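## Task

Lift the empty insert out of tip box TB1 and deposit it in the plastics bin BIN (lowering it to the bin's rim and releasing so it drops inside is acceptable). Then take the full insert sitting on top of the yellow 200 uL refill tower and seat it in TB1, with its clipped corner at the rear-left when viewed from the box's front and snapped in on both long edges. Close TB1's lid over it and push the lid's front edge fully down so it latches. When finished, TB1, BIN and the 200 uL tower must all be upright on the table surface, and the blue wrapped 1000 uL refill tower must be undisturbed. Anything held in place only by the robot does not count. Release everything and move the grippers away at the end.

## Robot and tools

ROBOT AND FRAME. Two arms, left_arm and right_arm, each with six joints (waist, shoulder, elbow, wrist pitch, wrist yaw, wrist roll) plus a parallel gripper. Everything is reported in one common scene frame: origin on the table surface midway between the arms, +x pointing out across the table, +z up, and left_arm sits on the +y side. The arm names do not indicate image sides. The box front is the side opposite the lid hinge. TB boxes, BIN and both towers are free-standing and can be bumped over; occasionally an outside push nudges a loose item.

execute_actions. Argument actions is a list holding zero or one item. An empty list only returns the current state. A motion item is {"rows": [[...]], "steps": n}: 1 to 15 rows, n from 1 to 15 (default 15), each step lasting 1/30 s; row k is used on step k and the final row repeats for remaining steps. A wait item is {"steps": n} with no rows, n up to 300, counted from the previous result (time spent composing the reply is included). Optional pictures (boolean) controls whether camera images come back; by default they do. A rejected call moves nothing.

ROW LAYOUT. Every row has exactly 14 numbers, each within [-1, 1], covering both arms even when only one moves: left waist, shoulder, elbow, wrist pitch, wrist yaw, wrist roll, left opening, then the same seven for right_arm. The six joint entries are scaled offsets, not targets: a value of 1.0 equals 1.202 rad for waist, 1.258 shoulder, 1.238 elbow, 2.073 wrist pitch, 2.022 for both wrist yaw and wrist roll. Offsets are measured from the joint angles shown in the latest result that listed them; before any such result in a scene, and for any later call inside the same reply, they are measured from where the arm stands when the action begins. Rows are not cumulative: each row is relative to that same reference. Hence all-zero joint entries drive the arm back to the reference angles rather than freezing it. The opening entry is absolute: +1 fully open (pad gap 0.094 m), -1 closed.

JOINT LIMITS (rad): waist -2.618 to 3.054, shoulder 0.000 to 3.142, elbow 0.000 to 3.142, wrist pitch -1.571 to 1.571, wrist yaw -1.571 to 1.571, wrist roll -2.094 to 2.094. A request more than 0.036 rad beyond an end, outward, is refused. True ends may differ by up to 0.036 rad; a request past the real end is clipped there and the result prints "joint sent to its limit" (possibly about an earlier action). Absence of that line does not prove more travel exists.

MOTION LIMITS. Per step, each joint target stays within a lead of its measured angle: 0.202 rad waist, 0.258 shoulder, 0.238 elbow, 0.573 wrist pitch, 0.522 wrist yaw and roll. If targets would move a gripper over 70 mm from where it is measured, the whole arm's targets are scaled back. Big moves therefore take several steps. Friction can leave a joint up to about 0.031 rad short, and commands smaller than that may not move it at all. Between calls the arms keep heading to the last commanded target until everything nearly stops or a step is HELD; after that only a new action pushes further. Fingers still opening or closing continue.

GRIPPING. grip_measured reports finger opening on the same scale as the command; each gripper's reading can be off by about 1 mm, consistently within a scene. Away from the extremes, fingers go where grip_measured would read your value. To hold something, command about 0.03 below grip_measured; a smaller gap gives a gentler grip. Pad force tops out near 50 to 62 N (less on some grippers, less on parts under about 2 mm thick), with a brief higher spike on contact. The gripper's fingers extend along its +z axis and close along its y axis; the reported position is between the pads, roughly 1 cm behind the tips.

RESULT LINES. The state line gives for each arm end_effector_position (m) and end_effector_quat_wxyz; positions may be inaccurate, worse when reaching far. Joint positions and Joint velocities list each arm's six joints (rad, rad/s) then pad gap (m, m/s). "joint command not followed" means a clearance check altered or blocked targets on some steps, with the rest of the row still applied. HELD flags steps where your row was partly or wholly not sent. Joint torques follow the joint order, include offsets and noise, and are nonzero even in free air. MOTOR HOT appears from 75 °C; at 90 °C that arm halts for 10 s, and at 100 °C it goes limp and drops; these show as OVER-TEMPERATURE FAULT. Avoid holding loads longer than needed.

CAMERAS. cam_left_wrist and cam_right_wrist, both 616x616 fisheye images. zoom_image takes camera (one of those names) and region [x0, y0, x1, y1] in pixels from the top-left, at most 504 by 504, returning a closer view of that camera's latest image.

finished_scene takes scene, the number of the current scene; it is final and reports whether the goal was met, then presents the next task if any. Ending a reply without a tool call stops everything.

AVOID. Release the full insert only in or on the tip box, on its own tower, or in BIN, and it counts as on the box or tower only when touching nothing besides an empty insert lying flat in the box mouth. Do not knock anything off the table, let the arms collide or press each other, tip the stand-alone objects, drop, slam or shove hard. Smooth, low-effort motion is preferred.

Each tool is called after ">>>" as name([rows], argument=value, ...), one row to a line, values as JSON.

## Session

>>> execute_actions(actions=[])

Scene clock: 0.00 s of 8100.00 s.
left_arm: end_effector_position=(+0.1837, -0.0984, +0.3861) grip_measured=+1.000 end_effector_quat_wxyz=(+0.671, +0.683, +0.262, -0.121) | right_arm: end_effector_position=(+0.6106, -0.2343, +0.1593) grip_measured=+1.000 end_effector_quat_wxyz=(+0.547, +0.134, +0.826, +0.029)
Joint positions: left_arm=[-1.035  1.382  1.266  0.034  0.539  1.068  0.094] | right_arm=[-0.085  2.005  1.378  0.212  0.148  0.279  0.094]
Joint velocities: left_arm=[-0.012 -0.002 -0.012  0.007 -0.022  0.066  0.   ] | right_arm=[ 0.002  0.012 -0.007  0.007  0.007  0.007  0.   ]
Joint torques (N m, as the arm reports them, + toward a larger angle): no reading
Motor temperatures (°C, as the motors report them): left_arm=[30 29 27 30 28 29] | right_arm=[28 26 28 28 27 29]

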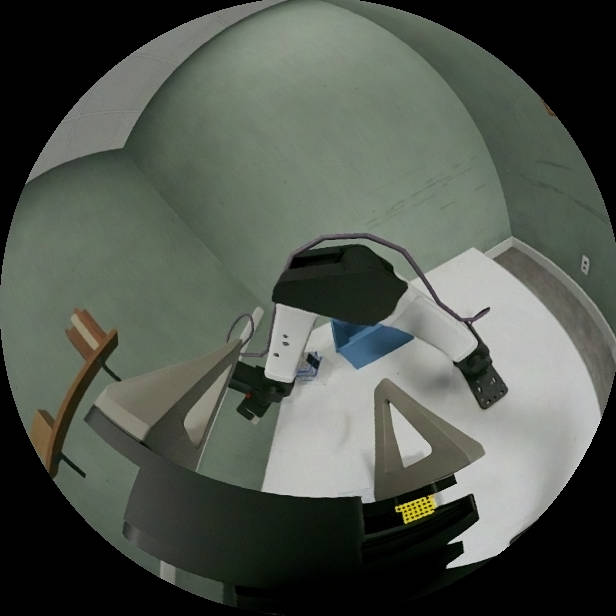

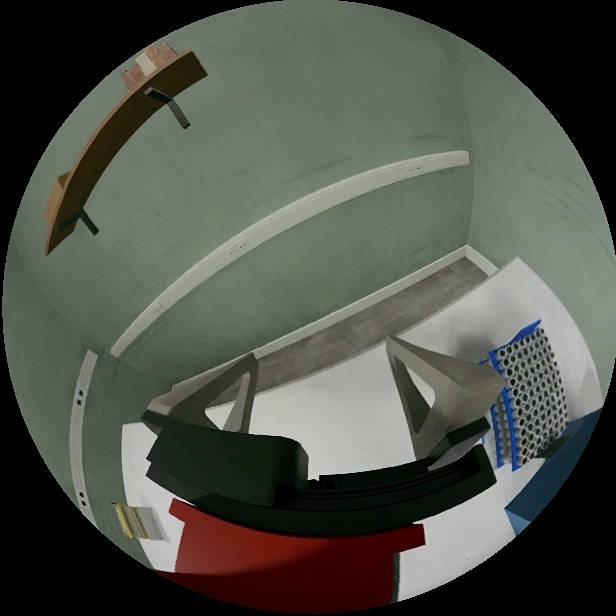

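>>> execute_actions([
  {"rows": [[0.7,-0.065,0.027,-0.644,-0.267,-0.528,1,0,0,0,0,0,0,1]], "steps": 15},
], pictures=false)

>>> execute_actions([
  {"steps": 45},
])

Scene clock: 16.30 s of 8100.00 s.
left_arm: end_effector_position=(+0.2986, +0.1652, +0.2327) grip_measured=+1.000 end_effector_quat_wxyz=(+0.349, +0.292, +0.889, -0.050) | right_arm: end_effector_position=(+0.6106, -0.2343, +0.1593) grip_measured=+1.000 end_effector_quat_wxyz=(+0.547, +0.134, +0.826, +0.029)
Joint positions: left_arm=[-0.49   1.329  1.28  -0.808  0.107  0.299  0.094] | right_arm=[-0.085  2.005  1.378  0.212  0.148  0.279  0.094]
Joint velocities: left_arm=[ 1.233 -0.007 -0.012 -1.795 -0.403 -1.15   0.   ] | right_arm=[ 0.012  0.012  0.002 -0.037 -0.007  0.007  0.   ]
Joint torques (N m, as the arm reports them, + toward a larger angle): left_arm=[ 1.05 -7.25  9.92  1.71  0.02 -0.14] | right_arm=[ -0.01 -10.72   7.08   1.76   0.09   0.  ]
Motor temperatures (°C, as the motors report them): left_arm=[30 31 30 36 28 29] | right_arm=[28 31 30 32 27 29]
Steps of this call (steps 1 to 90: nothing new was sent; then 12.80 s passed at rest; steps 91 to 105: all 15 steps of this action). Readings (joint positions):
91: left_arm=[-1.026 1.378 1.270 0.002 0.511 1.030] | right_arm=[-0.085 2.005 1.378 0.212 0.148 0.279]
92: left_arm=[-1.004 1.368 1.272 -0.055 0.464 0.978] | right_arm=[-0.085 2.005 1.378 0.212 0.148 0.279]
94: left_arm=[-0.933 1.350 1.275 -0.164 0.375 0.874] | right_arm=[-0.085 2.005 1.378 0.212 0.148 0.279]
98: left_arm=[-0.780 1.331 1.280 -0.386 0.241 0.657] | right_arm=[-0.085 2.005 1.378 0.212 0.148 0.279]
105: the state above

Scene clock: 17.80 s of 8100.00 s.
left_arm: end_effector_position=(+0.2160, +0.2879, +0.1829) grip_measured=+1.000 end_effector_quat_wxyz=(+0.126, +0.005, +0.992, -0.004) | right_arm: end_effector_position=(+0.6106, -0.2343, +0.1593) grip_measured=+1.000 end_effector_quat_wxyz=(+0.547, +0.134, +0.826, +0.029)
Joint positions: left_arm=[-0.193  1.312  1.281 -1.287  0.01   0.01   0.094] | right_arm=[-0.085  2.005  1.378  0.212  0.148  0.279  0.094]
Joint velocities: left_arm=[-0.007  0.007  0.002  0.037 -0.007 -0.081  0.   ] | right_arm=[-0.007 -0.022 -0.007 -0.007  0.037 -0.022  0.   ]
Joint torques (N m, as the arm reports them, + toward a larger angle): left_arm=[ 0.11 -5.83  9.67  0.91  0.   -0.19] | right_arm=[ -0.03 -10.72   7.1    1.76   0.1    0.  ]
Motor temperatures (°C, as the motors report them): left_arm=[30 31 31 35 28 29] | right_arm=[28 31 30 32 27 29]
Steps of this call (steps 1 to 45: the robot went on to your last target). Readings (joint positions):
1: left_arm=[-0.445 1.329 1.280 -0.870 0.096 0.261] | right_arm=[-0.085 2.005 1.378 0.212 0.148 0.279]
2: left_arm=[-0.396 1.329 1.280 -0.928 0.085 0.225] | right_arm=[-0.085 2.005 1.378 0.212 0.148 0.279]
4: left_arm=[-0.287 1.329 1.281 -1.038 0.061 0.158] | right_arm=[-0.085 2.005 1.378 0.212 0.148 0.279]
8: left_arm=[-0.193 1.319 1.281 -1.193 0.015 0.067] | right_arm=[-0.085 2.005 1.378 0.212 0.148 0.279]
45: the state above
All arms were judged still, so your last target was given up. Only a new action makes them travel on or press farther. Fingers that are still opening or closing keep moving.

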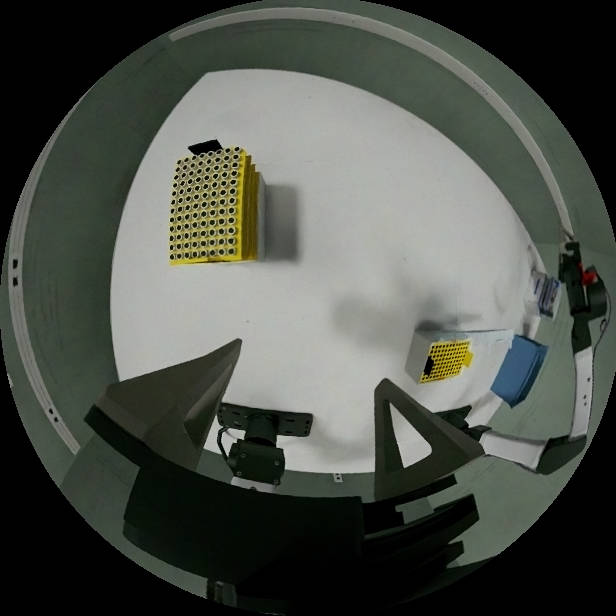

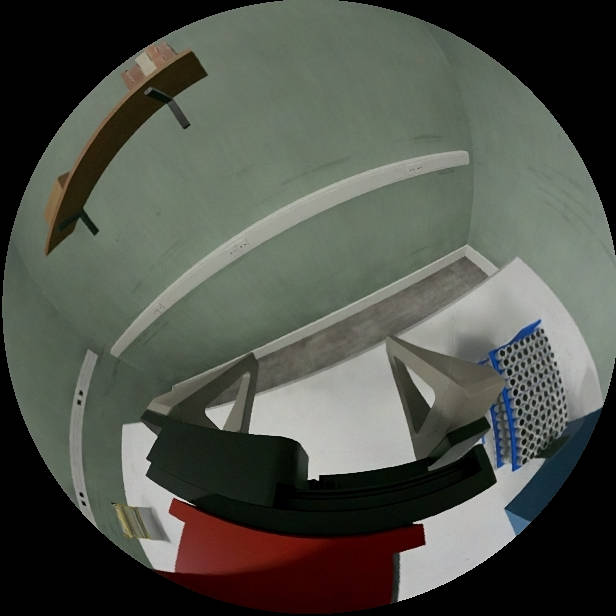

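>>> execute_actions([
  {"rows": [[0,0,0.25,-0.1,0,0,1,0.07,-0.56,0.18,-0.826,-0.073,-0.138,1]], "steps": 15},
], pictures=false)

>>> execute_actions([
  {"steps": 45},
])

Scene clock: 34.30 s of 8100.00 s.
left_arm: end_effector_position=(+0.2167, +0.2879, +0.2705) grip_measured=+1.000 end_effector_quat_wxyz=(+0.198, +0.006, +0.980, -0.004) | right_arm: end_effector_position=(+0.4483, -0.1935, +0.3298) grip_measured=+1.000 end_effector_quat_wxyz=(+0.478, -0.021, +0.878, +0.028)
Joint positions: left_arm=[-0.193  1.3    1.598 -1.47   0.01   0.01   0.094] | right_arm=[-0.014  1.442  1.557 -0.689  0.037  0.057  0.094]
Joint velocities: left_arm=[ 0.007  0.012 -0.002 -0.095  0.022  0.037  0.   ] | right_arm=[-0.007 -1.326  0.173 -1.956 -0.125 -0.168  0.   ]
Joint torques (N m, as the arm reports them, + toward a larger angle): left_arm=[ 0.15 -2.84  6.75  1.21  0.11 -0.08] | right_arm=[ 0.6  -5.65  8.12  1.41 -0.04 -0.06]
Motor temperatures (°C, as the motors report them): left_arm=[30 32 33 34 28 29] | right_arm=[28 34 32 33 27 29]
Steps of this call (steps 1 to 90: nothing new was sent; then 13.00 s passed at rest; steps 91 to 105: all 15 steps of this action). Readings (joint positions):
91: left_arm=[-0.193 1.319 1.313 -1.324 0.010 0.010] | right_arm=[-0.083 1.997 1.390 0.171 0.141 0.261]
92: left_arm=[-0.193 1.332 1.378 -1.376 0.010 0.010] | right_arm=[-0.080 1.983 1.406 0.101 0.131 0.237]
94: left_arm=[-0.193 1.331 1.512 -1.406 0.010 0.010] | right_arm=[-0.063 1.934 1.440 -0.027 0.110 0.194]
98: left_arm=[-0.193 1.299 1.598 -1.424 0.010 0.010] | right_arm=[-0.027 1.781 1.506 -0.274 0.072 0.124]
105: the state above

Scene clock: 35.80 s of 8100.00 s.
left_arm: end_effector_position=(+0.2146, +0.2879, +0.2696) grip_measured=+1.000 end_effector_quat_wxyz=(+0.193, +0.006, +0.981, -0.004) | right_arm: end_effector_position=(+0.2754, -0.2108, +0.2683) grip_measured=+1.000 end_effector_quat_wxyz=(+0.188, -0.058, +0.980, +0.007)
Joint positions: left_arm=[-0.193  1.3    1.598 -1.479  0.01   0.01   0.094] | right_arm=[-0.014  1.293  1.591 -1.49   0.01   0.006  0.094]
Joint velocities: left_arm=[-0.007 -0.002 -0.002  0.007  0.007 -0.037  0.   ] | right_arm=[-0.002  0.002  0.007 -0.007 -0.007 -0.007  0.   ]
Joint torques (N m, as the arm reports them, + toward a larger angle): left_arm=[ 0.12 -2.93  6.77  1.19  0.11 -0.07] | right_arm=[ 0.89 -2.67  6.45  0.84 -0.02 -0.04]
Motor temperatures (°C, as the motors report them): left_arm=[30 32 33 34 28 29] | right_arm=[28 33 32 33 27 29]
Steps of this call (steps 1 to 45: the robot went on to your last target). Readings (joint positions):
1: left_arm=[-0.193 1.300 1.598 -1.472 0.010 0.010] | right_arm=[-0.014 1.399 1.564 -0.757 0.034 0.050]
2: left_arm=[-0.193 1.300 1.598 -1.474 0.010 0.010] | right_arm=[-0.014 1.361 1.572 -0.830 0.032 0.044]
4: left_arm=[-0.193 1.300 1.598 -1.476 0.010 0.010] | right_arm=[-0.014 1.307 1.586 -0.981 0.027 0.034]
8: left_arm=[-0.193 1.300 1.598 -1.478 0.010 0.010] | right_arm=[-0.014 1.286 1.591 -1.276 0.018 0.018]
45: the state above
All arms were judged still, so your last target was given up. Only a new action makes them travel on or press farther. Fingers that are still opening or closing keep moving.

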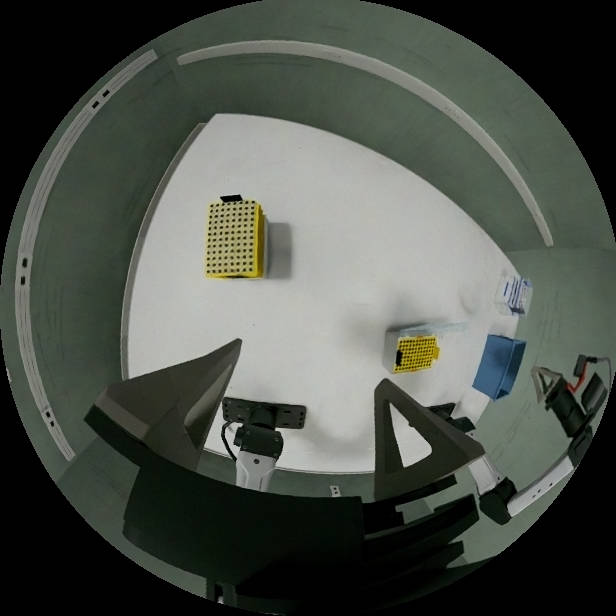

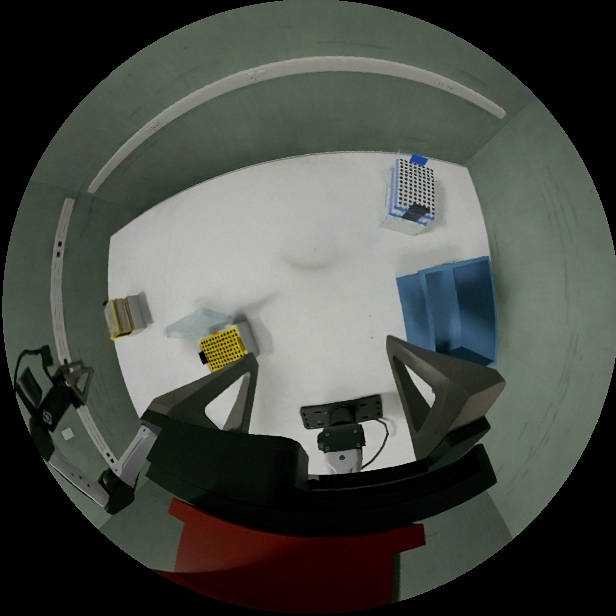

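>>> zoom_image(camera="cam_right_wrist", region=[150, 290, 290, 390])

>>> zoom_image(camera="cam_left_wrist", region=[180, 180, 480, 390])

Region (150, 290, 290, 390) of cam_right_wrist's 616x616 image, scaled by 3.600, with more detail than that image has; it fills the top 360 rows of this view, and the rest is white.

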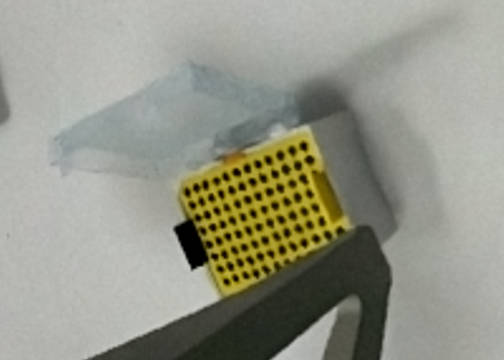

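Region (180, 180, 480, 390) of cam_left_wrist's 616x616 image, scaled by 1.680, with more detail than that image has; it fills the top 353 rows of this view, and the rest is white.

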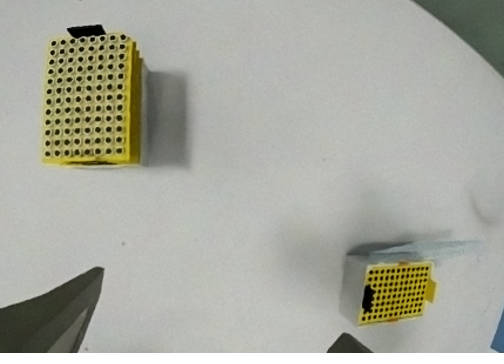

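>>> execute_actions([
  {"rows": [[0,0,0,0,0,0,1,0.623,0.276,0.069,-0.034,0,0.425,1]], "steps": 15},
], pictures=false)

>>> execute_actions([
  {"steps": 30},
])

Scene clock: 70.53 s of 8100.00 s.
left_arm: end_effector_position=(+0.2146, +0.2879, +0.2696) grip_measured=+1.000 end_effector_quat_wxyz=(+0.193, +0.006, +0.981, -0.004) | right_arm: end_effector_position=(+0.2092, -0.0078, +0.1898) grip_measured=+1.000 end_effector_quat_wxyz=(+0.012, -0.044, +0.999, +0.013)
Joint positions: left_arm=[-0.193  1.3    1.598 -1.479  0.01   0.01   0.094] | right_arm=[ 0.756  1.667  1.664 -1.532  0.001  0.808  0.094]
Joint velocities: left_arm=[ 0.022  0.002 -0.002 -0.037  0.007  0.037  0.   ] | right_arm=[ 0.007 -0.217  0.032 -0.081 -0.051  0.344  0.   ]
Joint torques (N m, as the arm reports them, + toward a larger angle): left_arm=[ 0.13 -3.96  7.38  1.34  0.11 -0.07] | right_arm=[-1.32 -7.51  6.87  0.14  0.16  0.07]
Motor temperatures (°C, as the motors report them): left_arm=[30 31 33 34 28 29] | right_arm=[28 30 33 31 27 29]
Steps of this call (steps 1 to 90: nothing new was sent; then 31.23 s passed at rest; steps 91 to 105: all 15 steps of this action). Readings (joint positions):
91: left_arm=[-0.193 1.300 1.598 -1.479 0.010 0.010] | right_arm=[0.011 1.314 1.606 -1.509 0.020 0.071]
92: left_arm=[-0.193 1.300 1.598 -1.479 0.010 0.010] | right_arm=[0.065 1.356 1.636 -1.530 0.023 0.156]
94: left_arm=[-0.193 1.300 1.598 -1.479 0.010 0.010] | right_arm=[0.175 1.466 1.663 -1.530 0.022 0.312]
98: left_arm=[-0.193 1.300 1.598 -1.479 0.010 0.010] | right_arm=[0.425 1.666 1.664 -1.527 0.022 0.622]
105: the state above

Scene clock: 71.53 s of 8100.00 s.
left_arm: end_effector_position=(+0.2146, +0.2879, +0.2696) grip_measured=+1.000 end_effector_quat_wxyz=(+0.193, +0.006, +0.981, -0.004) | right_arm: end_effector_position=(+0.2092, -0.0135, +0.1937) grip_measured=+1.000 end_effector_quat_wxyz=(+0.012, -0.012, +1.000, +0.014)
Joint positions: left_arm=[-0.193  1.3    1.598 -1.479  0.01   0.01   0.094] | right_arm=[ 0.744  1.652  1.664 -1.545  0.002  0.859  0.094]
Joint velocities: left_arm=[-0.012 -0.017 -0.022  0.007 -0.051 -0.007  0.   ] | right_arm=[-0.012  0.002 -0.012 -0.051 -0.007 -0.007  0.   ]
Joint torques (N m, as the arm reports them, + toward a larger angle): left_arm=[ 0.13 -3.98  7.43  1.33  0.12 -0.08] | right_arm=[-0.61 -7.33  6.79  0.15  0.19  0.1 ]
Motor temperatures (°C, as the motors report them): left_arm=[30 31 33 34 28 29] | right_arm=[28 30 34 31 27 29]
Steps of this call (steps 1 to 30: the robot went on to your last target). Readings (joint positions):
1: left_arm=[-0.193 1.300 1.598 -1.479 0.010 0.010] | right_arm=[0.753 1.660 1.664 -1.536 0.001 0.818]
2: left_arm=[-0.193 1.300 1.598 -1.479 0.010 0.010] | right_arm=[0.749 1.655 1.664 -1.539 0.001 0.826]
4: left_arm=[-0.193 1.300 1.598 -1.479 0.010 0.010] | right_arm=[0.744 1.652 1.664 -1.544 0.002 0.838]
8: left_arm=[-0.193 1.300 1.598 -1.479 0.010 0.010] | right_arm=[0.744 1.652 1.664 -1.545 0.002 0.851]
30: the state above
All arms were judged still, so your last target was given up. Only a new action makes them travel on or press farther. Fingers that are still opening or closing keep moving.

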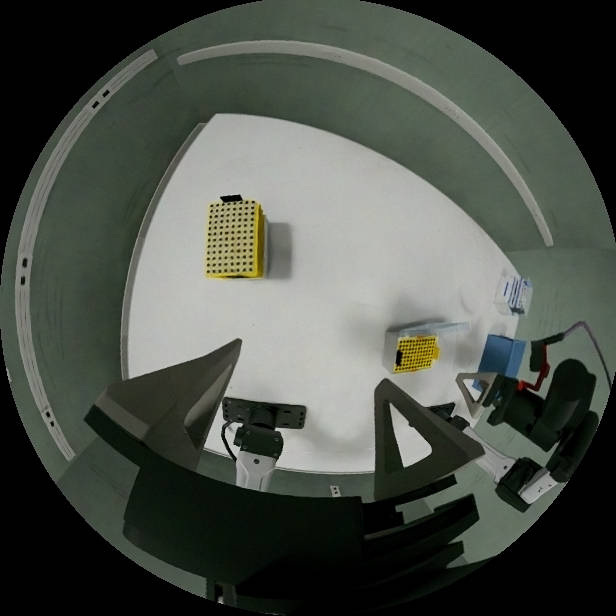

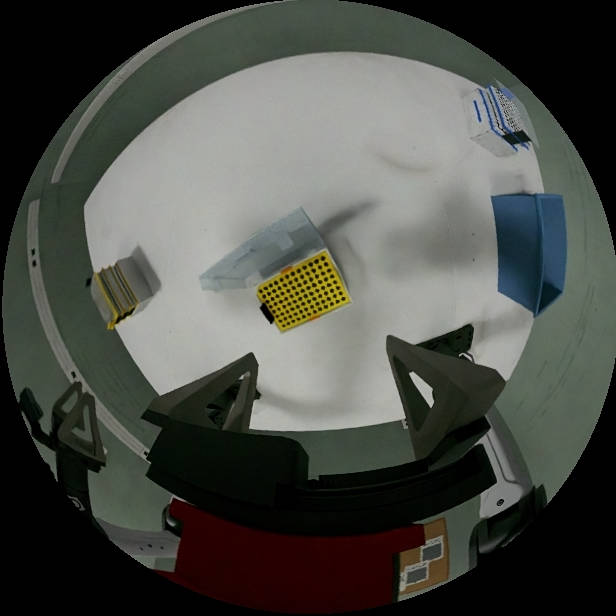

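>>> execute_actions([
  {"rows": [[0,0,0,0,0,0,1,-0.137,-0.063,-0.306,0.126,0,-0.234,-0.1]], "steps": 15},
], pictures=false)

>>> execute_actions([
  {"steps": 25},
])

Scene clock: 94.47 s of 8100.00 s.
left_arm: end_effector_position=(+0.2146, +0.2879, +0.2696) grip_measured=+1.000 end_effector_quat_wxyz=(+0.193, +0.006, +0.981, -0.004) | right_arm: end_effector_position=(+0.2231, -0.0681, +0.1160) grip_measured=-0.097 end_effector_quat_wxyz=(-0.018, -0.151, +0.988, -0.013)
Joint positions: left_arm=[-0.193  1.3    1.598 -1.479  0.01   0.01   0.094] | right_arm=[ 0.573  1.588  1.285 -1.313  0.003  0.409  0.042]
Joint velocities: left_arm=[ 0.002 -0.002  0.012 -0.037 -0.007  0.022  0.   ] | right_arm=[ 0.017 -0.027 -0.007  0.022 -0.037 -0.095  0.   ]
Joint torques (N m, as the arm reports them, + toward a larger angle): left_arm=[ 0.13 -3.95  7.41  1.33  0.11 -0.08] | right_arm=[ 0.37 -7.04  5.92  0.35  0.07  0.01]
Motor temperatures (°C, as the motors report them): left_arm=[30 31 34 35 28 29] | right_arm=[28 31 34 30 27 29]
Steps of this call (steps 1 to 90: nothing new was sent; then 19.43 s passed at rest; steps 91 to 105: all 15 steps of this action). Readings (joint positions):
91: left_arm=[-0.193 1.300 1.598 -1.479 0.010 0.010] | right_arm=[0.727 1.637 1.628 -1.505 -0.005 0.793]
92: left_arm=[-0.193 1.300 1.598 -1.479 0.010 0.010] | right_arm=[0.690 1.608 1.555 -1.443 -0.009 0.711]
94: left_arm=[-0.193 1.300 1.598 -1.479 0.010 0.010] | right_arm=[0.605 1.577 1.414 -1.385 -0.002 0.595]
98: left_arm=[-0.193 1.300 1.598 -1.479 0.010 0.010] | right_arm=[0.573 1.589 1.287 -1.355 0.003 0.476]
105: the state above

Scene clock: 95.30 s of 8100.00 s.
left_arm: end_effector_position=(+0.2146, +0.2879, +0.2696) grip_measured=+1.000 end_effector_quat_wxyz=(+0.193, +0.006, +0.981, -0.004) | right_arm: end_effector_position=(+0.2249, -0.0666, +0.1159) grip_measured=-0.097 end_effector_quat_wxyz=(-0.014, -0.160, +0.987, -0.011)
Joint positions: left_arm=[-0.193  1.3    1.598 -1.479  0.01   0.01   0.094] | right_arm=[ 0.573  1.588  1.285 -1.303  0.003  0.392  0.042]
Joint velocities: left_arm=[-0.007 -0.002 -0.007  0.007  0.007  0.022  0.   ] | right_arm=[-0.002 -0.002 -0.002 -0.007 -0.007 -0.007 -0.001]
Joint torques (N m, as the arm reports them, + toward a larger angle): left_arm=[ 0.16 -4.    7.38  1.34  0.11 -0.07] | right_arm=[ 0.47 -7.1   5.89  0.35  0.09 -0.02]
Motor temperatures (°C, as the motors report them): left_arm=[30 31 34 35 28 29] | right_arm=[28 31 34 30 27 29]
Steps of this call (steps 1 to 25: the robot went on to your last target). Readings (joint positions):
1: left_arm=[-0.193 1.300 1.598 -1.479 0.010 0.010] | right_arm=[0.573 1.588 1.285 -1.310 0.003 0.405]
2: left_arm=[-0.193 1.300 1.598 -1.479 0.010 0.010] | right_arm=[0.573 1.588 1.285 -1.309 0.003 0.403]
4: left_arm=[-0.193 1.300 1.598 -1.479 0.010 0.010] | right_arm=[0.573 1.588 1.285 -1.307 0.003 0.399]
8: left_arm=[-0.193 1.300 1.598 -1.479 0.010 0.010] | right_arm=[0.573 1.588 1.285 -1.304 0.003 0.394]
25: the state above

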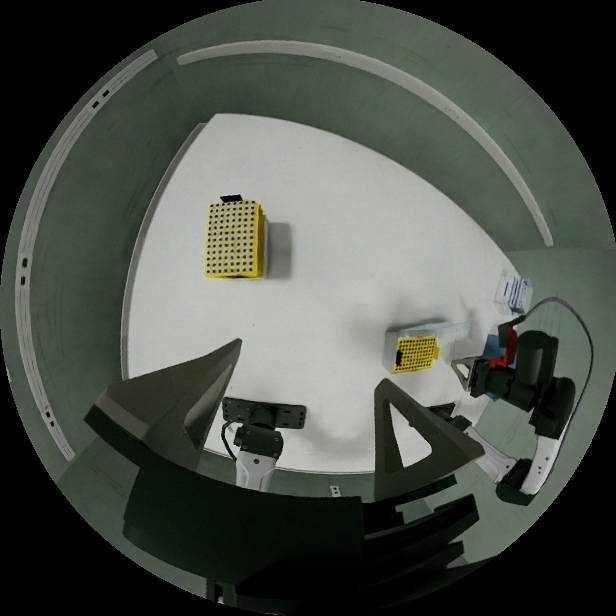

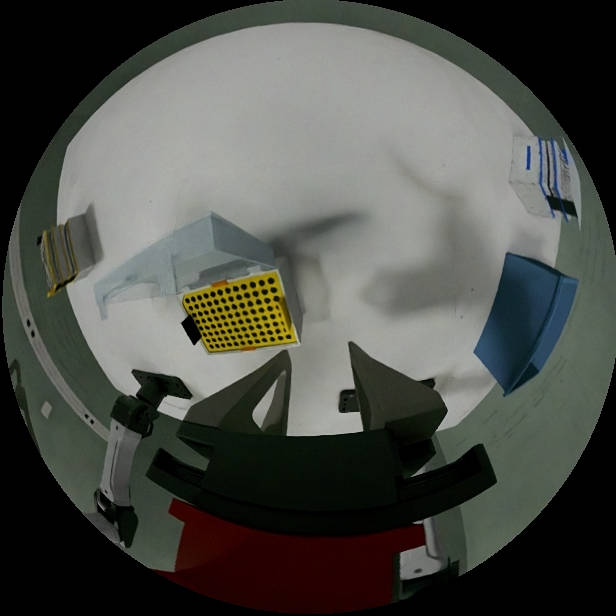

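>>> zoom_image(camera="cam_right_wrist", region=[170, 200, 390, 400])

Region (170, 200, 390, 400) of cam_right_wrist's 616x616 image, scaled by 2.291, with more detail than that image has; it fills the top 458 rows of this view, and the rest is white.

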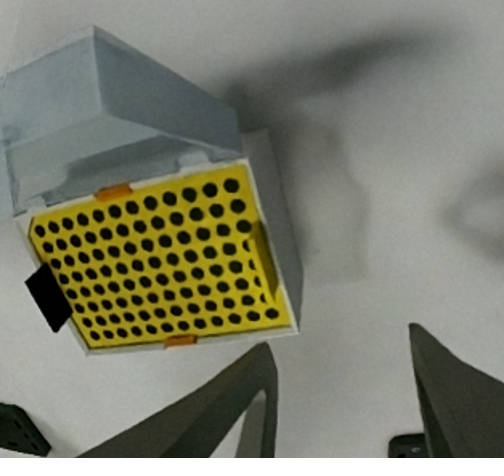

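>>> execute_actions([
  {"rows": [[0,0,0,0,0,0,1,0.087,0.005,-0.06,0.067,0,0.046,-0.1]], "steps": 15},
], pictures=false)

>>> execute_actions([
  {"steps": 20},
])

>>> zoom_image(camera="cam_right_wrist", region=[170, 200, 390, 400])

Scene clock: 113.37 s of 8100.00 s.
left_arm: end_effector_position=(+0.2146, +0.2879, +0.2696) grip_measured=+1.000 end_effector_quat_wxyz=(+0.193, +0.006, +0.981, -0.004) | right_arm: end_effector_position=(+0.2143, -0.0375, +0.0998) grip_measured=-0.097 end_effector_quat_wxyz=(+0.008, -0.170, +0.985, +0.003)
Joint positions: left_arm=[-0.193  1.3    1.598 -1.479  0.01   0.01   0.094] | right_arm=[ 0.677  1.593  1.226 -1.188  0.004  0.476  0.042]
Joint velocities: left_arm=[-0.007 -0.007 -0.022  0.022 -0.051 -0.037  0.   ] | right_arm=[-0.002  0.027  0.002 -0.007 -0.022  0.051  0.001]
Joint torques (N m, as the arm reports them, + toward a larger angle): left_arm=[ 0.1  -3.94  7.38  1.33  0.12 -0.07] | right_arm=[ 0.05 -5.91  4.7   0.45  0.16  0.1 ]
Motor temperatures (°C, as the motors report them): left_arm=[30 32 35 35 28 29] | right_arm=[28 31 34 30 27 29]
Steps of this call (steps 1 to 15: the robot went on to your last target; steps 16 to 90: nothing new was sent; then 14.57 s passed at rest; steps 91 to 105: all 15 steps of this action). Readings (joint positions):
91: left_arm=[-0.193 1.300 1.598 -1.479 0.010 0.010] | right_arm=[0.583 1.588 1.277 -1.289 0.007 0.405]
92: left_arm=[-0.193 1.300 1.598 -1.479 0.010 0.010] | right_arm=[0.607 1.587 1.263 -1.265 0.009 0.420]
94: left_arm=[-0.193 1.300 1.598 -1.479 0.010 0.010] | right_arm=[0.657 1.590 1.238 -1.233 0.007 0.441]
98: left_arm=[-0.193 1.300 1.598 -1.479 0.010 0.010] | right_arm=[0.677 1.593 1.226 -1.206 0.004 0.463]
105: the state above

Scene clock: 114.03 s of 8100.00 s.
left_arm: end_effector_position=(+0.2146, +0.2879, +0.2696) grip_measured=+1.000 end_effector_quat_wxyz=(+0.193, +0.006, +0.981, -0.004) | right_arm: end_effector_position=(+0.2149, -0.0368, +0.0998) grip_measured=-0.097 end_effector_quat_wxyz=(+0.009, -0.168, +0.986, +0.004)
Joint positions: left_arm=[-0.193  1.3    1.598 -1.479  0.01   0.01   0.094] | right_arm=[ 0.677  1.593  1.226 -1.184  0.004  0.479  0.042]
Joint velocities: left_arm=[-0.002 -0.002 -0.027 -0.007  0.022  0.066  0.   ] | right_arm=[-0.012 -0.007  0.002  0.007  0.007 -0.037 -0.001]
Joint torques (N m, as the arm reports them, + toward a larger angle): left_arm=[ 0.15 -3.96  7.35  1.34  0.12 -0.07] | right_arm=[ 0.01 -6.02  4.87  0.46  0.09  0.11]
Motor temperatures (°C, as the motors report them): left_arm=[30 32 35 35 28 29] | right_arm=[28 31 34 30 27 29]
Steps of this call (steps 1 to 15: the robot went on to your last target; steps 16 to 20: nothing new was sent). Readings (joint positions):
1: left_arm=[-0.193 1.300 1.598 -1.479 0.010 0.010] | right_arm=[0.677 1.593 1.226 -1.187 0.004 0.476]
2: left_arm=[-0.193 1.300 1.598 -1.479 0.010 0.010] | right_arm=[0.677 1.593 1.226 -1.186 0.004 0.477]
4: left_arm=[-0.193 1.300 1.598 -1.479 0.010 0.010] | right_arm=[0.677 1.593 1.226 -1.185 0.004 0.478]
8: left_arm=[-0.193 1.300 1.598 -1.479 0.010 0.010] | right_arm=[0.677 1.593 1.226 -1.185 0.004 0.479]
20: the state above
All arms were judged still, so your last target was given up. Only a new action makes them travel on or press farther. Fingers that are still opening or closing keep moving.

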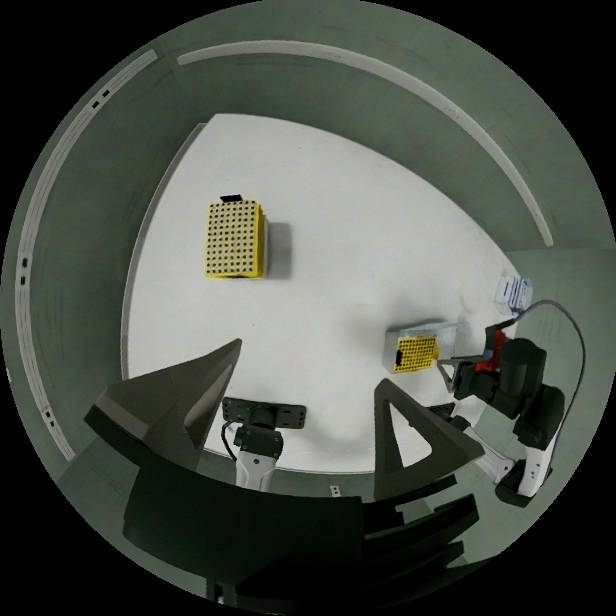

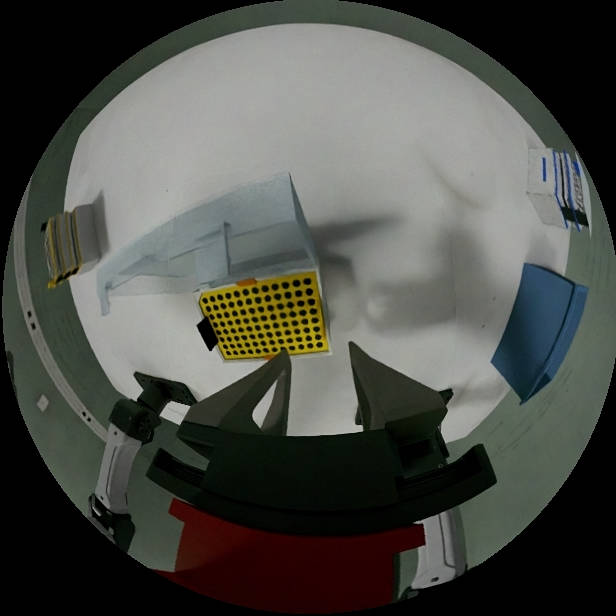

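Region (170, 200, 390, 400) of cam_right_wrist's 616x616 image, scaled by 2.291, with more detail than that image has; it fills the top 458 rows of this view, and the rest is white.

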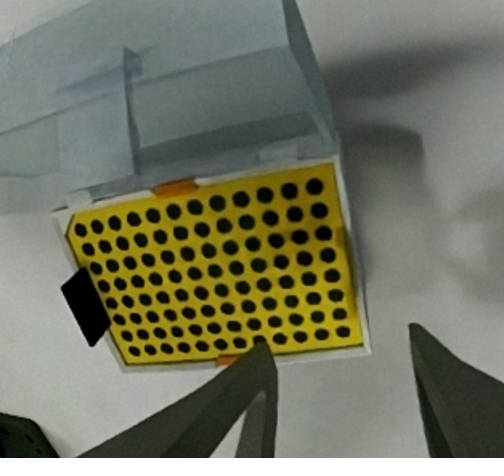

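>>> execute_actions([
  {"rows": [[0,0,0,0,0,0,1,-0.031,0.039,-0.033,0.037,0,-0.044,-0.1]], "steps": 15},
], pictures=false)

>>> execute_actions([
  {"steps": 15},
])

>>> zoom_image(camera="cam_right_wrist", region=[170, 200, 390, 400])

Scene clock: 142.13 s of 8100.00 s.
left_arm: end_effector_position=(+0.2146, +0.2879, +0.2696) grip_measured=+1.000 end_effector_quat_wxyz=(+0.193, +0.006, +0.981, -0.004) | right_arm: end_effector_position=(+0.2245, -0.0390, +0.0807) grip_measured=-0.097 end_effector_quat_wxyz=(+0.002, -0.193, +0.981, -0.001)
Joint positions: left_arm=[-0.193  1.3    1.598 -1.479  0.01   0.01   0.094] | right_arm=[ 0.647  1.641  1.201 -1.128  0.003  0.399  0.042]
Joint velocities: left_arm=[-0.007 -0.007  0.012 -0.022  0.022 -0.007  0.   ] | right_arm=[ 0.012 -0.002  0.007  0.037 -0.007 -0.007  0.   ]
Joint torques (N m, as the arm reports them, + toward a larger angle): left_arm=[ 0.12 -3.98  7.39  1.33  0.11 -0.07] | right_arm=[-0.57 -6.56  4.65  0.38  0.09 -0.04]
Motor temperatures (°C, as the motors report them): left_arm=[30 32 35 36 28 29] | right_arm=[28 31 34 30 27 29]
Steps of this call (steps 1 to 90: nothing new was sent; then 24.60 s passed at rest; steps 91 to 105: all 15 steps of this action). Readings (joint positions):
91: left_arm=[-0.193 1.300 1.598 -1.479 0.010 0.010] | right_arm=[0.674 1.595 1.224 -1.179 0.004 0.467]
92: left_arm=[-0.193 1.300 1.598 -1.479 0.010 0.010] | right_arm=[0.667 1.601 1.221 -1.169 0.003 0.453]
94: left_arm=[-0.193 1.300 1.598 -1.479 0.010 0.010] | right_arm=[0.653 1.621 1.212 -1.151 0.003 0.432]
98: left_arm=[-0.193 1.300 1.598 -1.479 0.010 0.010] | right_arm=[0.647 1.641 1.201 -1.136 0.003 0.411]
105: the state above

Scene clock: 142.63 s of 8100.00 s.
left_arm: end_effector_position=(+0.2146, +0.2879, +0.2696) grip_measured=+1.000 end_effector_quat_wxyz=(+0.193, +0.006, +0.981, -0.004) | right_arm: end_effector_position=(+0.2248, -0.0387, +0.0807) grip_measured=-0.097 end_effector_quat_wxyz=(+0.002, -0.194, +0.981, -0.001)
Joint positions: left_arm=[-0.193  1.3    1.598 -1.479  0.01   0.01   0.094] | right_arm=[ 0.647  1.641  1.201 -1.127  0.003  0.396  0.042]
Joint velocities: left_arm=[-0.007  0.012 -0.002  0.022  0.007 -0.007  0.   ] | right_arm=[-0.012 -0.027  0.007 -0.125  0.007  0.022 -0.001]
Joint torques (N m, as the arm reports them, + toward a larger angle): left_arm=[ 0.17 -3.96  7.35  1.33  0.11 -0.07] | right_arm=[-0.5  -6.45  4.78  0.43  0.1  -0.03]
Motor temperatures (°C, as the motors report them): left_arm=[30 32 35 36 28 29] | right_arm=[28 31 34 30 27 29]
Steps of this call (steps 1 to 15: the robot went on to your last target). Readings (joint positions):
1: left_arm=[-0.193 1.300 1.598 -1.479 0.010 0.010] | right_arm=[0.647 1.641 1.201 -1.128 0.003 0.398]
2: left_arm=[-0.193 1.300 1.598 -1.479 0.010 0.010] | right_arm=[0.647 1.641 1.201 -1.128 0.003 0.398]
4: left_arm=[-0.193 1.300 1.598 -1.479 0.010 0.010] | right_arm=[0.647 1.641 1.201 -1.127 0.003 0.397]
8: left_arm=[-0.193 1.300 1.598 -1.479 0.010 0.010] | right_arm=[0.647 1.641 1.201 -1.127 0.003 0.396]
15: the state above
All arms were judged still, so your last target was given up. Only a new action makes them travel on or press farther. Fingers that are still opening or closing keep moving.

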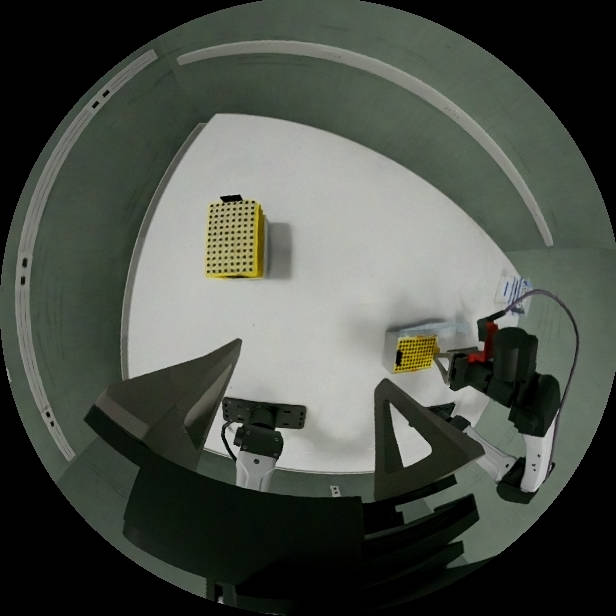

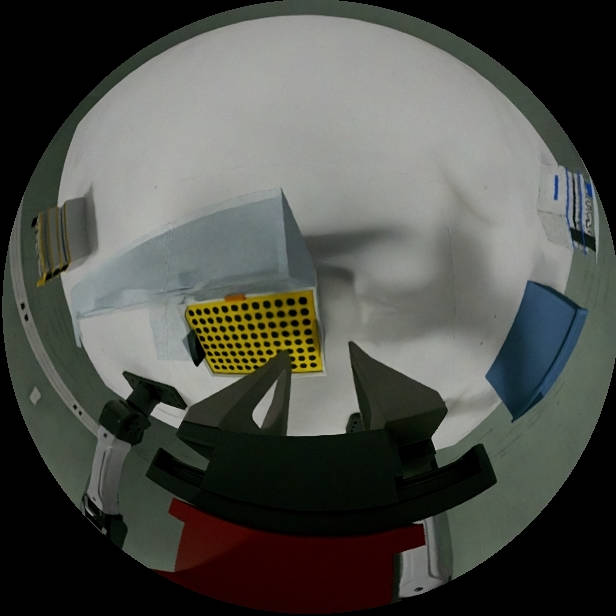

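Region (170, 200, 390, 400) of cam_right_wrist's 616x616 image, scaled by 2.291, with more detail than that image has; it fills the top 458 rows of this view, and the rest is white.

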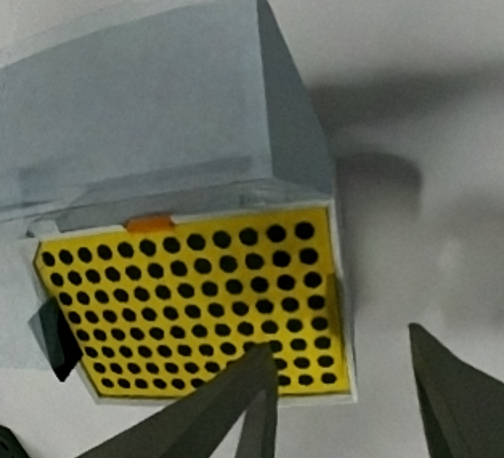

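>>> execute_actions([
  {"rows": [[0,0,0,0,0,0,1,0,0.014,-0.046,0.034,0,0,-0.55]], "steps": 15},
], pictures=false)

>>> execute_actions([
  {"steps": 10},
])

>>> zoom_image(camera="cam_right_wrist", region=[170, 200, 390, 400])

Scene clock: 152.07 s of 8100.00 s.
left_arm: end_effector_position=(+0.2146, +0.2879, +0.2696) grip_measured=+1.000 end_effector_quat_wxyz=(+0.193, +0.006, +0.981, -0.004) | right_arm: end_effector_position=(+0.2242, -0.0393, +0.0672) grip_measured=-0.547 end_effector_quat_wxyz=(+0.000, -0.194, +0.981, -0.002)
Joint positions: left_arm=[-0.193  1.3    1.598 -1.479  0.01   0.01   0.094] | right_arm=[ 0.647  1.654  1.16  -1.078  0.003  0.396  0.021]
Joint velocities: left_arm=[-0.012 -0.007  0.002 -0.007 -0.066 -0.007  0.   ] | right_arm=[-0.007 -0.002 -0.017 -0.007 -0.007  0.051 -0.   ]
Joint torques (N m, as the arm reports them, + toward a larger angle): left_arm=[ 0.11 -4.    7.42  1.33  0.1  -0.07] | right_arm=[ 0.   -6.22  4.54  0.35  0.09  0.04]
Motor temperatures (°C, as the motors report them): left_arm=[30 32 35 36 28 29] | right_arm=[28 31 34 30 27 29]
Steps of this call (steps 1 to 90: nothing new was sent; then 5.93 s passed at rest; steps 91 to 105: all 15 steps of this action). Readings (joint positions):
91: left_arm=[-0.193 1.300 1.598 -1.479 0.010 0.010] | right_arm=[0.647 1.641 1.196 -1.119 0.003 0.396]
92: left_arm=[-0.193 1.300 1.598 -1.479 0.010 0.010] | right_arm=[0.647 1.641 1.187 -1.108 0.003 0.396]
94: left_arm=[-0.193 1.300 1.598 -1.479 0.010 0.010] | right_arm=[0.647 1.647 1.170 -1.096 0.003 0.396]
98: left_arm=[-0.193 1.300 1.598 -1.479 0.010 0.010] | right_arm=[0.647 1.654 1.160 -1.087 0.003 0.396]
105: the state above

Scene clock: 152.40 s of 8100.00 s.
left_arm: end_effector_position=(+0.2146, +0.2879, +0.2696) grip_measured=+1.000 end_effector_quat_wxyz=(+0.193, +0.006, +0.981, -0.004) | right_arm: end_effector_position=(+0.2246, -0.0389, +0.0672) grip_measured=-0.547 end_effector_quat_wxyz=(+0.001, -0.194, +0.981, -0.001)
Joint positions: left_arm=[-0.193  1.3    1.598 -1.479  0.01   0.01   0.094] | right_arm=[ 0.647  1.654  1.16  -1.076  0.003  0.396  0.021]
Joint velocities: left_arm=[-0.012  0.007 -0.012  0.066  0.007 -0.022  0.   ] | right_arm=[ 0.002 -0.002  0.007  0.007  0.007  0.051 -0.001]
Joint torques (N m, as the arm reports them, + toward a larger angle): left_arm=[ 0.12 -3.99  7.38  1.34  0.12 -0.07] | right_arm=[-0.01 -6.19  4.61  0.43  0.1   0.03]
Motor temperatures (°C, as the motors report them): left_arm=[30 32 35 36 28 29] | right_arm=[28 31 34 30 27 29]
Steps of this call (steps 1 to 10: the robot went on to your last target). Readings (joint positions):
1: left_arm=[-0.193 1.300 1.598 -1.479 0.010 0.010] | right_arm=[0.647 1.654 1.160 -1.077 0.003 0.396]
2: left_arm=[-0.193 1.300 1.598 -1.479 0.010 0.010] | right_arm=[0.647 1.654 1.160 -1.077 0.003 0.396]
4: left_arm=[-0.193 1.300 1.598 -1.479 0.010 0.010] | right_arm=[0.647 1.654 1.160 -1.077 0.003 0.396]
8: left_arm=[-0.193 1.300 1.598 -1.479 0.010 0.010] | right_arm=[0.647 1.654 1.160 -1.076 0.003 0.396]
10: the state above

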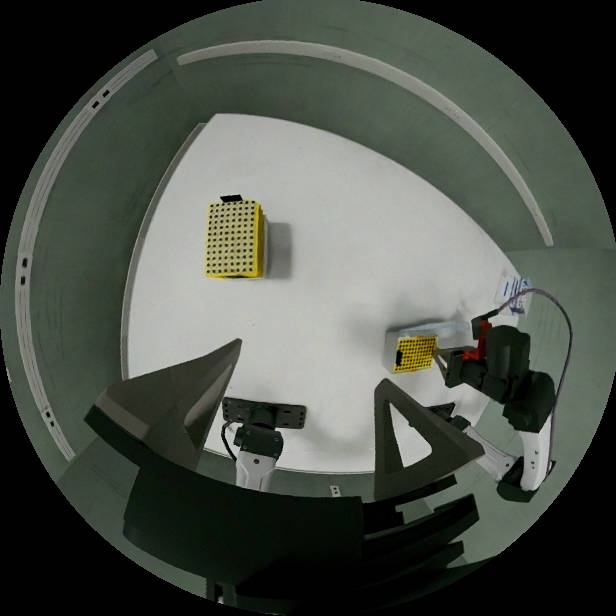

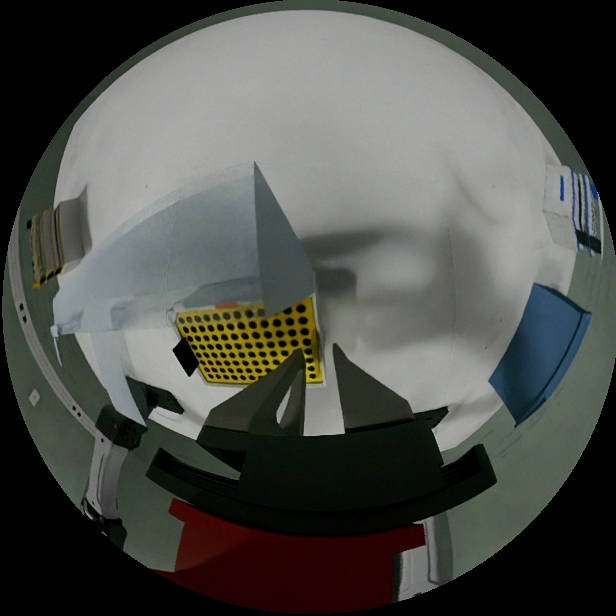

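Region (170, 200, 390, 400) of cam_right_wrist's 616x616 image, scaled by 2.291, with more detail than that image has; it fills the top 458 rows of this view, and the rest is white.

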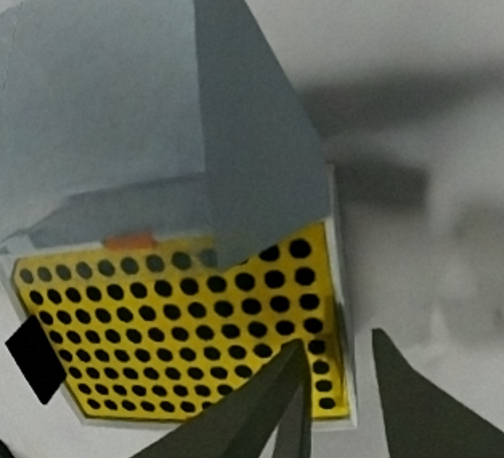

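>>> execute_actions([
  {"rows": [[0,0,0,0,0,0,1,0,0,0,0,0,0,-1]], "steps": 15},
])

Scene clock: 155.90 s of 8100.00 s.
left_arm: end_effector_position=(+0.2146, +0.2879, +0.2696) grip_measured=+1.000 end_effector_quat_wxyz=(+0.193, +0.006, +0.981, -0.004) | right_arm: end_effector_position=(+0.2246, -0.0389, +0.0672) grip_measured=-0.968 end_effector_quat_wxyz=(+0.001, -0.194, +0.981, -0.001)
Joint positions: left_arm=[-0.193  1.3    1.598 -1.479  0.01   0.01   0.094] | right_arm=[ 0.647  1.654  1.16  -1.076  0.003  0.396  0.002]
Joint velocities: left_arm=[ 0.017 -0.007 -0.037  0.037 -0.022  0.022  0.   ] | right_arm=[-0.017 -0.007 -0.002 -0.022 -0.051 -0.022  0.   ]
Joint torques (N m, as the arm reports them, + toward a larger angle): left_arm=[ 0.12 -3.97  7.41  1.34  0.12 -0.07] | right_arm=[-0.03 -6.53  5.87  0.24  0.1   0.03]
Motor temperatures (°C, as the motors report them): left_arm=[30 32 36 36 28 29] | right_arm=[28 31 34 30 27 29]
Steps of this call (steps 1 to 15: the robot went on to your last target; steps 16 to 90: nothing new was sent; steps 91 to 105: all 15 steps of this action). Readings (joint positions):
91: left_arm=[-0.193 1.300 1.598 -1.479 0.010 0.010] | right_arm=[0.647 1.654 1.160 -1.076 0.003 0.396]
92: left_arm=[-0.193 1.300 1.598 -1.479 0.010 0.010] | right_arm=[0.647 1.654 1.160 -1.076 0.003 0.396]
94: left_arm=[-0.193 1.300 1.598 -1.479 0.010 0.010] | right_arm=[0.647 1.654 1.160 -1.076 0.003 0.396]
98: left_arm=[-0.193 1.300 1.598 -1.479 0.010 0.010] | right_arm=[0.647 1.654 1.160 -1.076 0.003 0.396]
105: the state above

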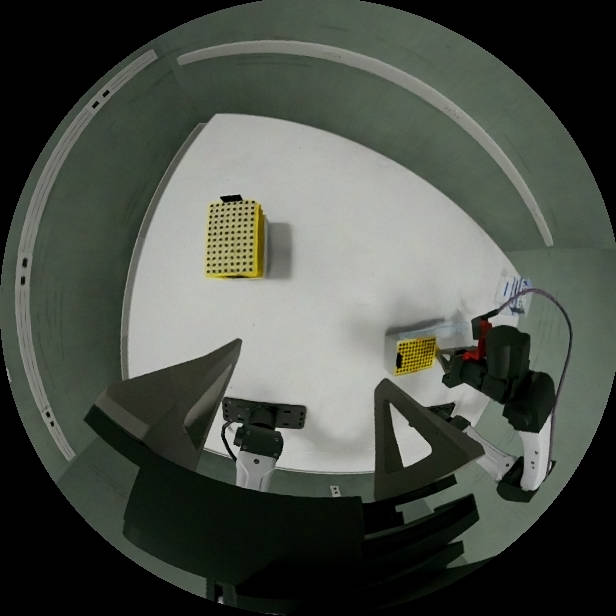

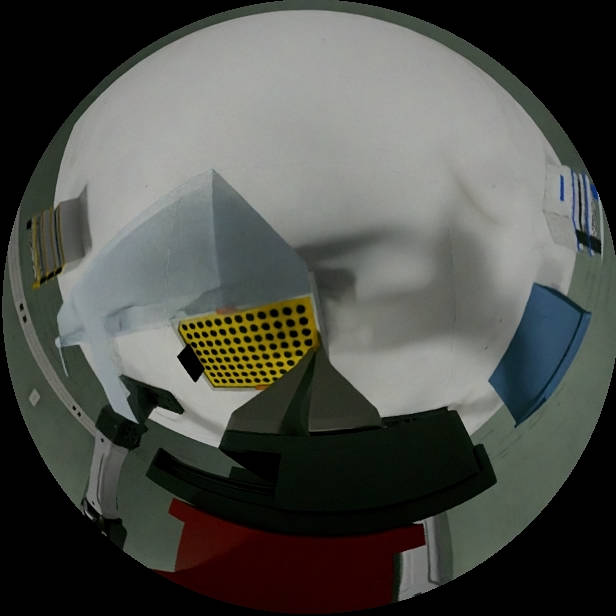

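>>> execute_actions([
  {"rows": [[0,0,0,0,0,0,1,0,-0.005,0.012,-0.008,0,0,-1],[0,0,0,0,0,0,1,0,-0.008,0.02,-0.014,0,0,-1],[0,0,0,0,0,0,1,0,-0.012,0.028,-0.02,0,0,-1],[0,0,0,0,0,0,1,0,-0.016,0.036,-0.026,0,0,-1],[0,0,0,0,0,0,1,0,-0.02,0.044,-0.032,0,0,-1]], "steps": 15},
])

>>> zoom_image(camera="cam_left_wrist", region=[360, 290, 520, 410])

Scene clock: 164.87 s of 8100.00 s.
left_arm: end_effector_position=(+0.2146, +0.2879, +0.2696) grip_measured=+1.000 end_effector_quat_wxyz=(+0.193, +0.006, +0.981, -0.004) | right_arm: end_effector_position=(+0.2215, -0.0420, +0.0730) grip_measured=-0.968 end_effector_quat_wxyz=(-0.009, -0.194, +0.981, -0.008)
Joint positions: left_arm=[-0.193  1.3    1.598 -1.479  0.01   0.01   0.094] | right_arm=[ 0.647  1.654  1.183 -1.123  0.003  0.396  0.002]
Joint velocities: left_arm=[-0.002 -0.012 -0.007 -0.051  0.095 -0.007  0.   ] | right_arm=[-0.002 -0.007 -0.012 -0.007  0.007  0.066 -0.001]
Joint torques (N m, as the arm reports them, + toward a larger angle): left_arm=[ 0.14 -3.99  7.37  1.33  0.11 -0.07] | right_arm=[ 0.02 -8.2   8.12  0.06  0.09  0.04]
Motor temperatures (°C, as the motors report them): left_arm=[30 32 36 36 28 29] | right_arm=[28 31 34 30 27 29]
Steps of this call (steps 1 to 15: the robot went on to your last target; steps 16 to 90: nothing new was sent; then 5.47 s passed at rest; steps 91 to 105: all 15 steps of this action). Readings (joint positions):
91: left_arm=[-0.193 1.300 1.598 -1.479 0.010 0.010] | right_arm=[0.647 1.654 1.160 -1.076 0.003 0.396]
92: left_arm=[-0.193 1.300 1.598 -1.479 0.010 0.010] | right_arm=[0.647 1.654 1.160 -1.077 0.003 0.396]
94: left_arm=[-0.193 1.300 1.598 -1.479 0.010 0.010] | right_arm=[0.647 1.654 1.162 -1.084 0.003 0.396]
98: left_arm=[-0.193 1.300 1.598 -1.479 0.010 0.010] | right_arm=[0.647 1.654 1.181 -1.109 0.003 0.396]
105: the state above

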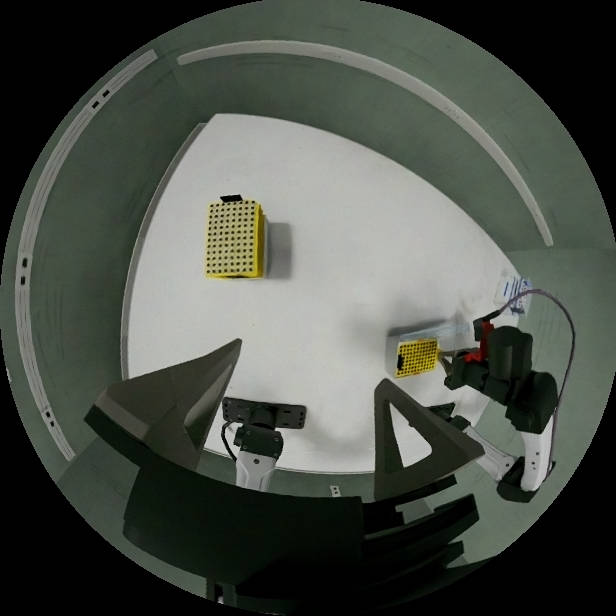

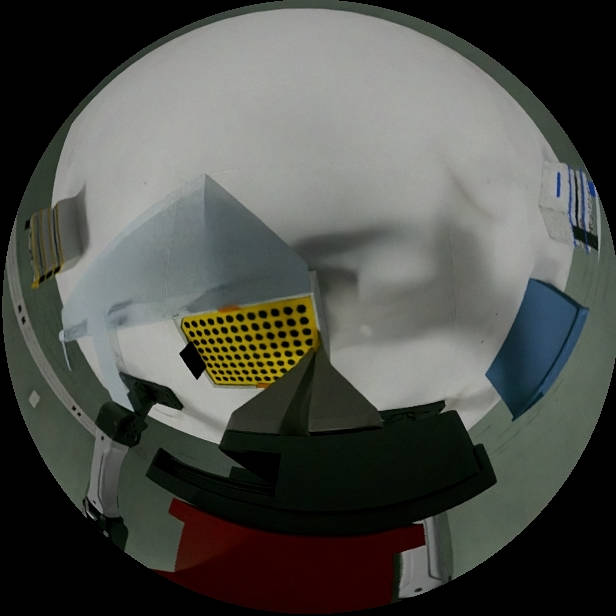

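Region (360, 290, 520, 410) of cam_left_wrist's 616x616 image, scaled by 3.150, with more detail than that image has; it fills the top 378 rows of this view, and the rest is white.

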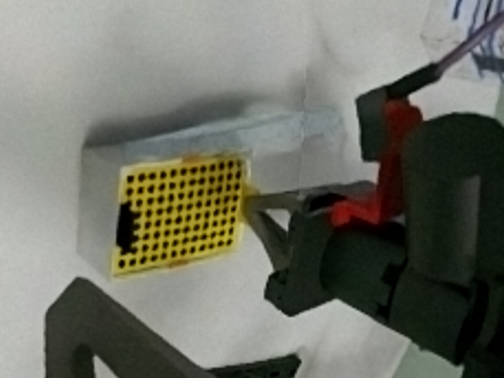

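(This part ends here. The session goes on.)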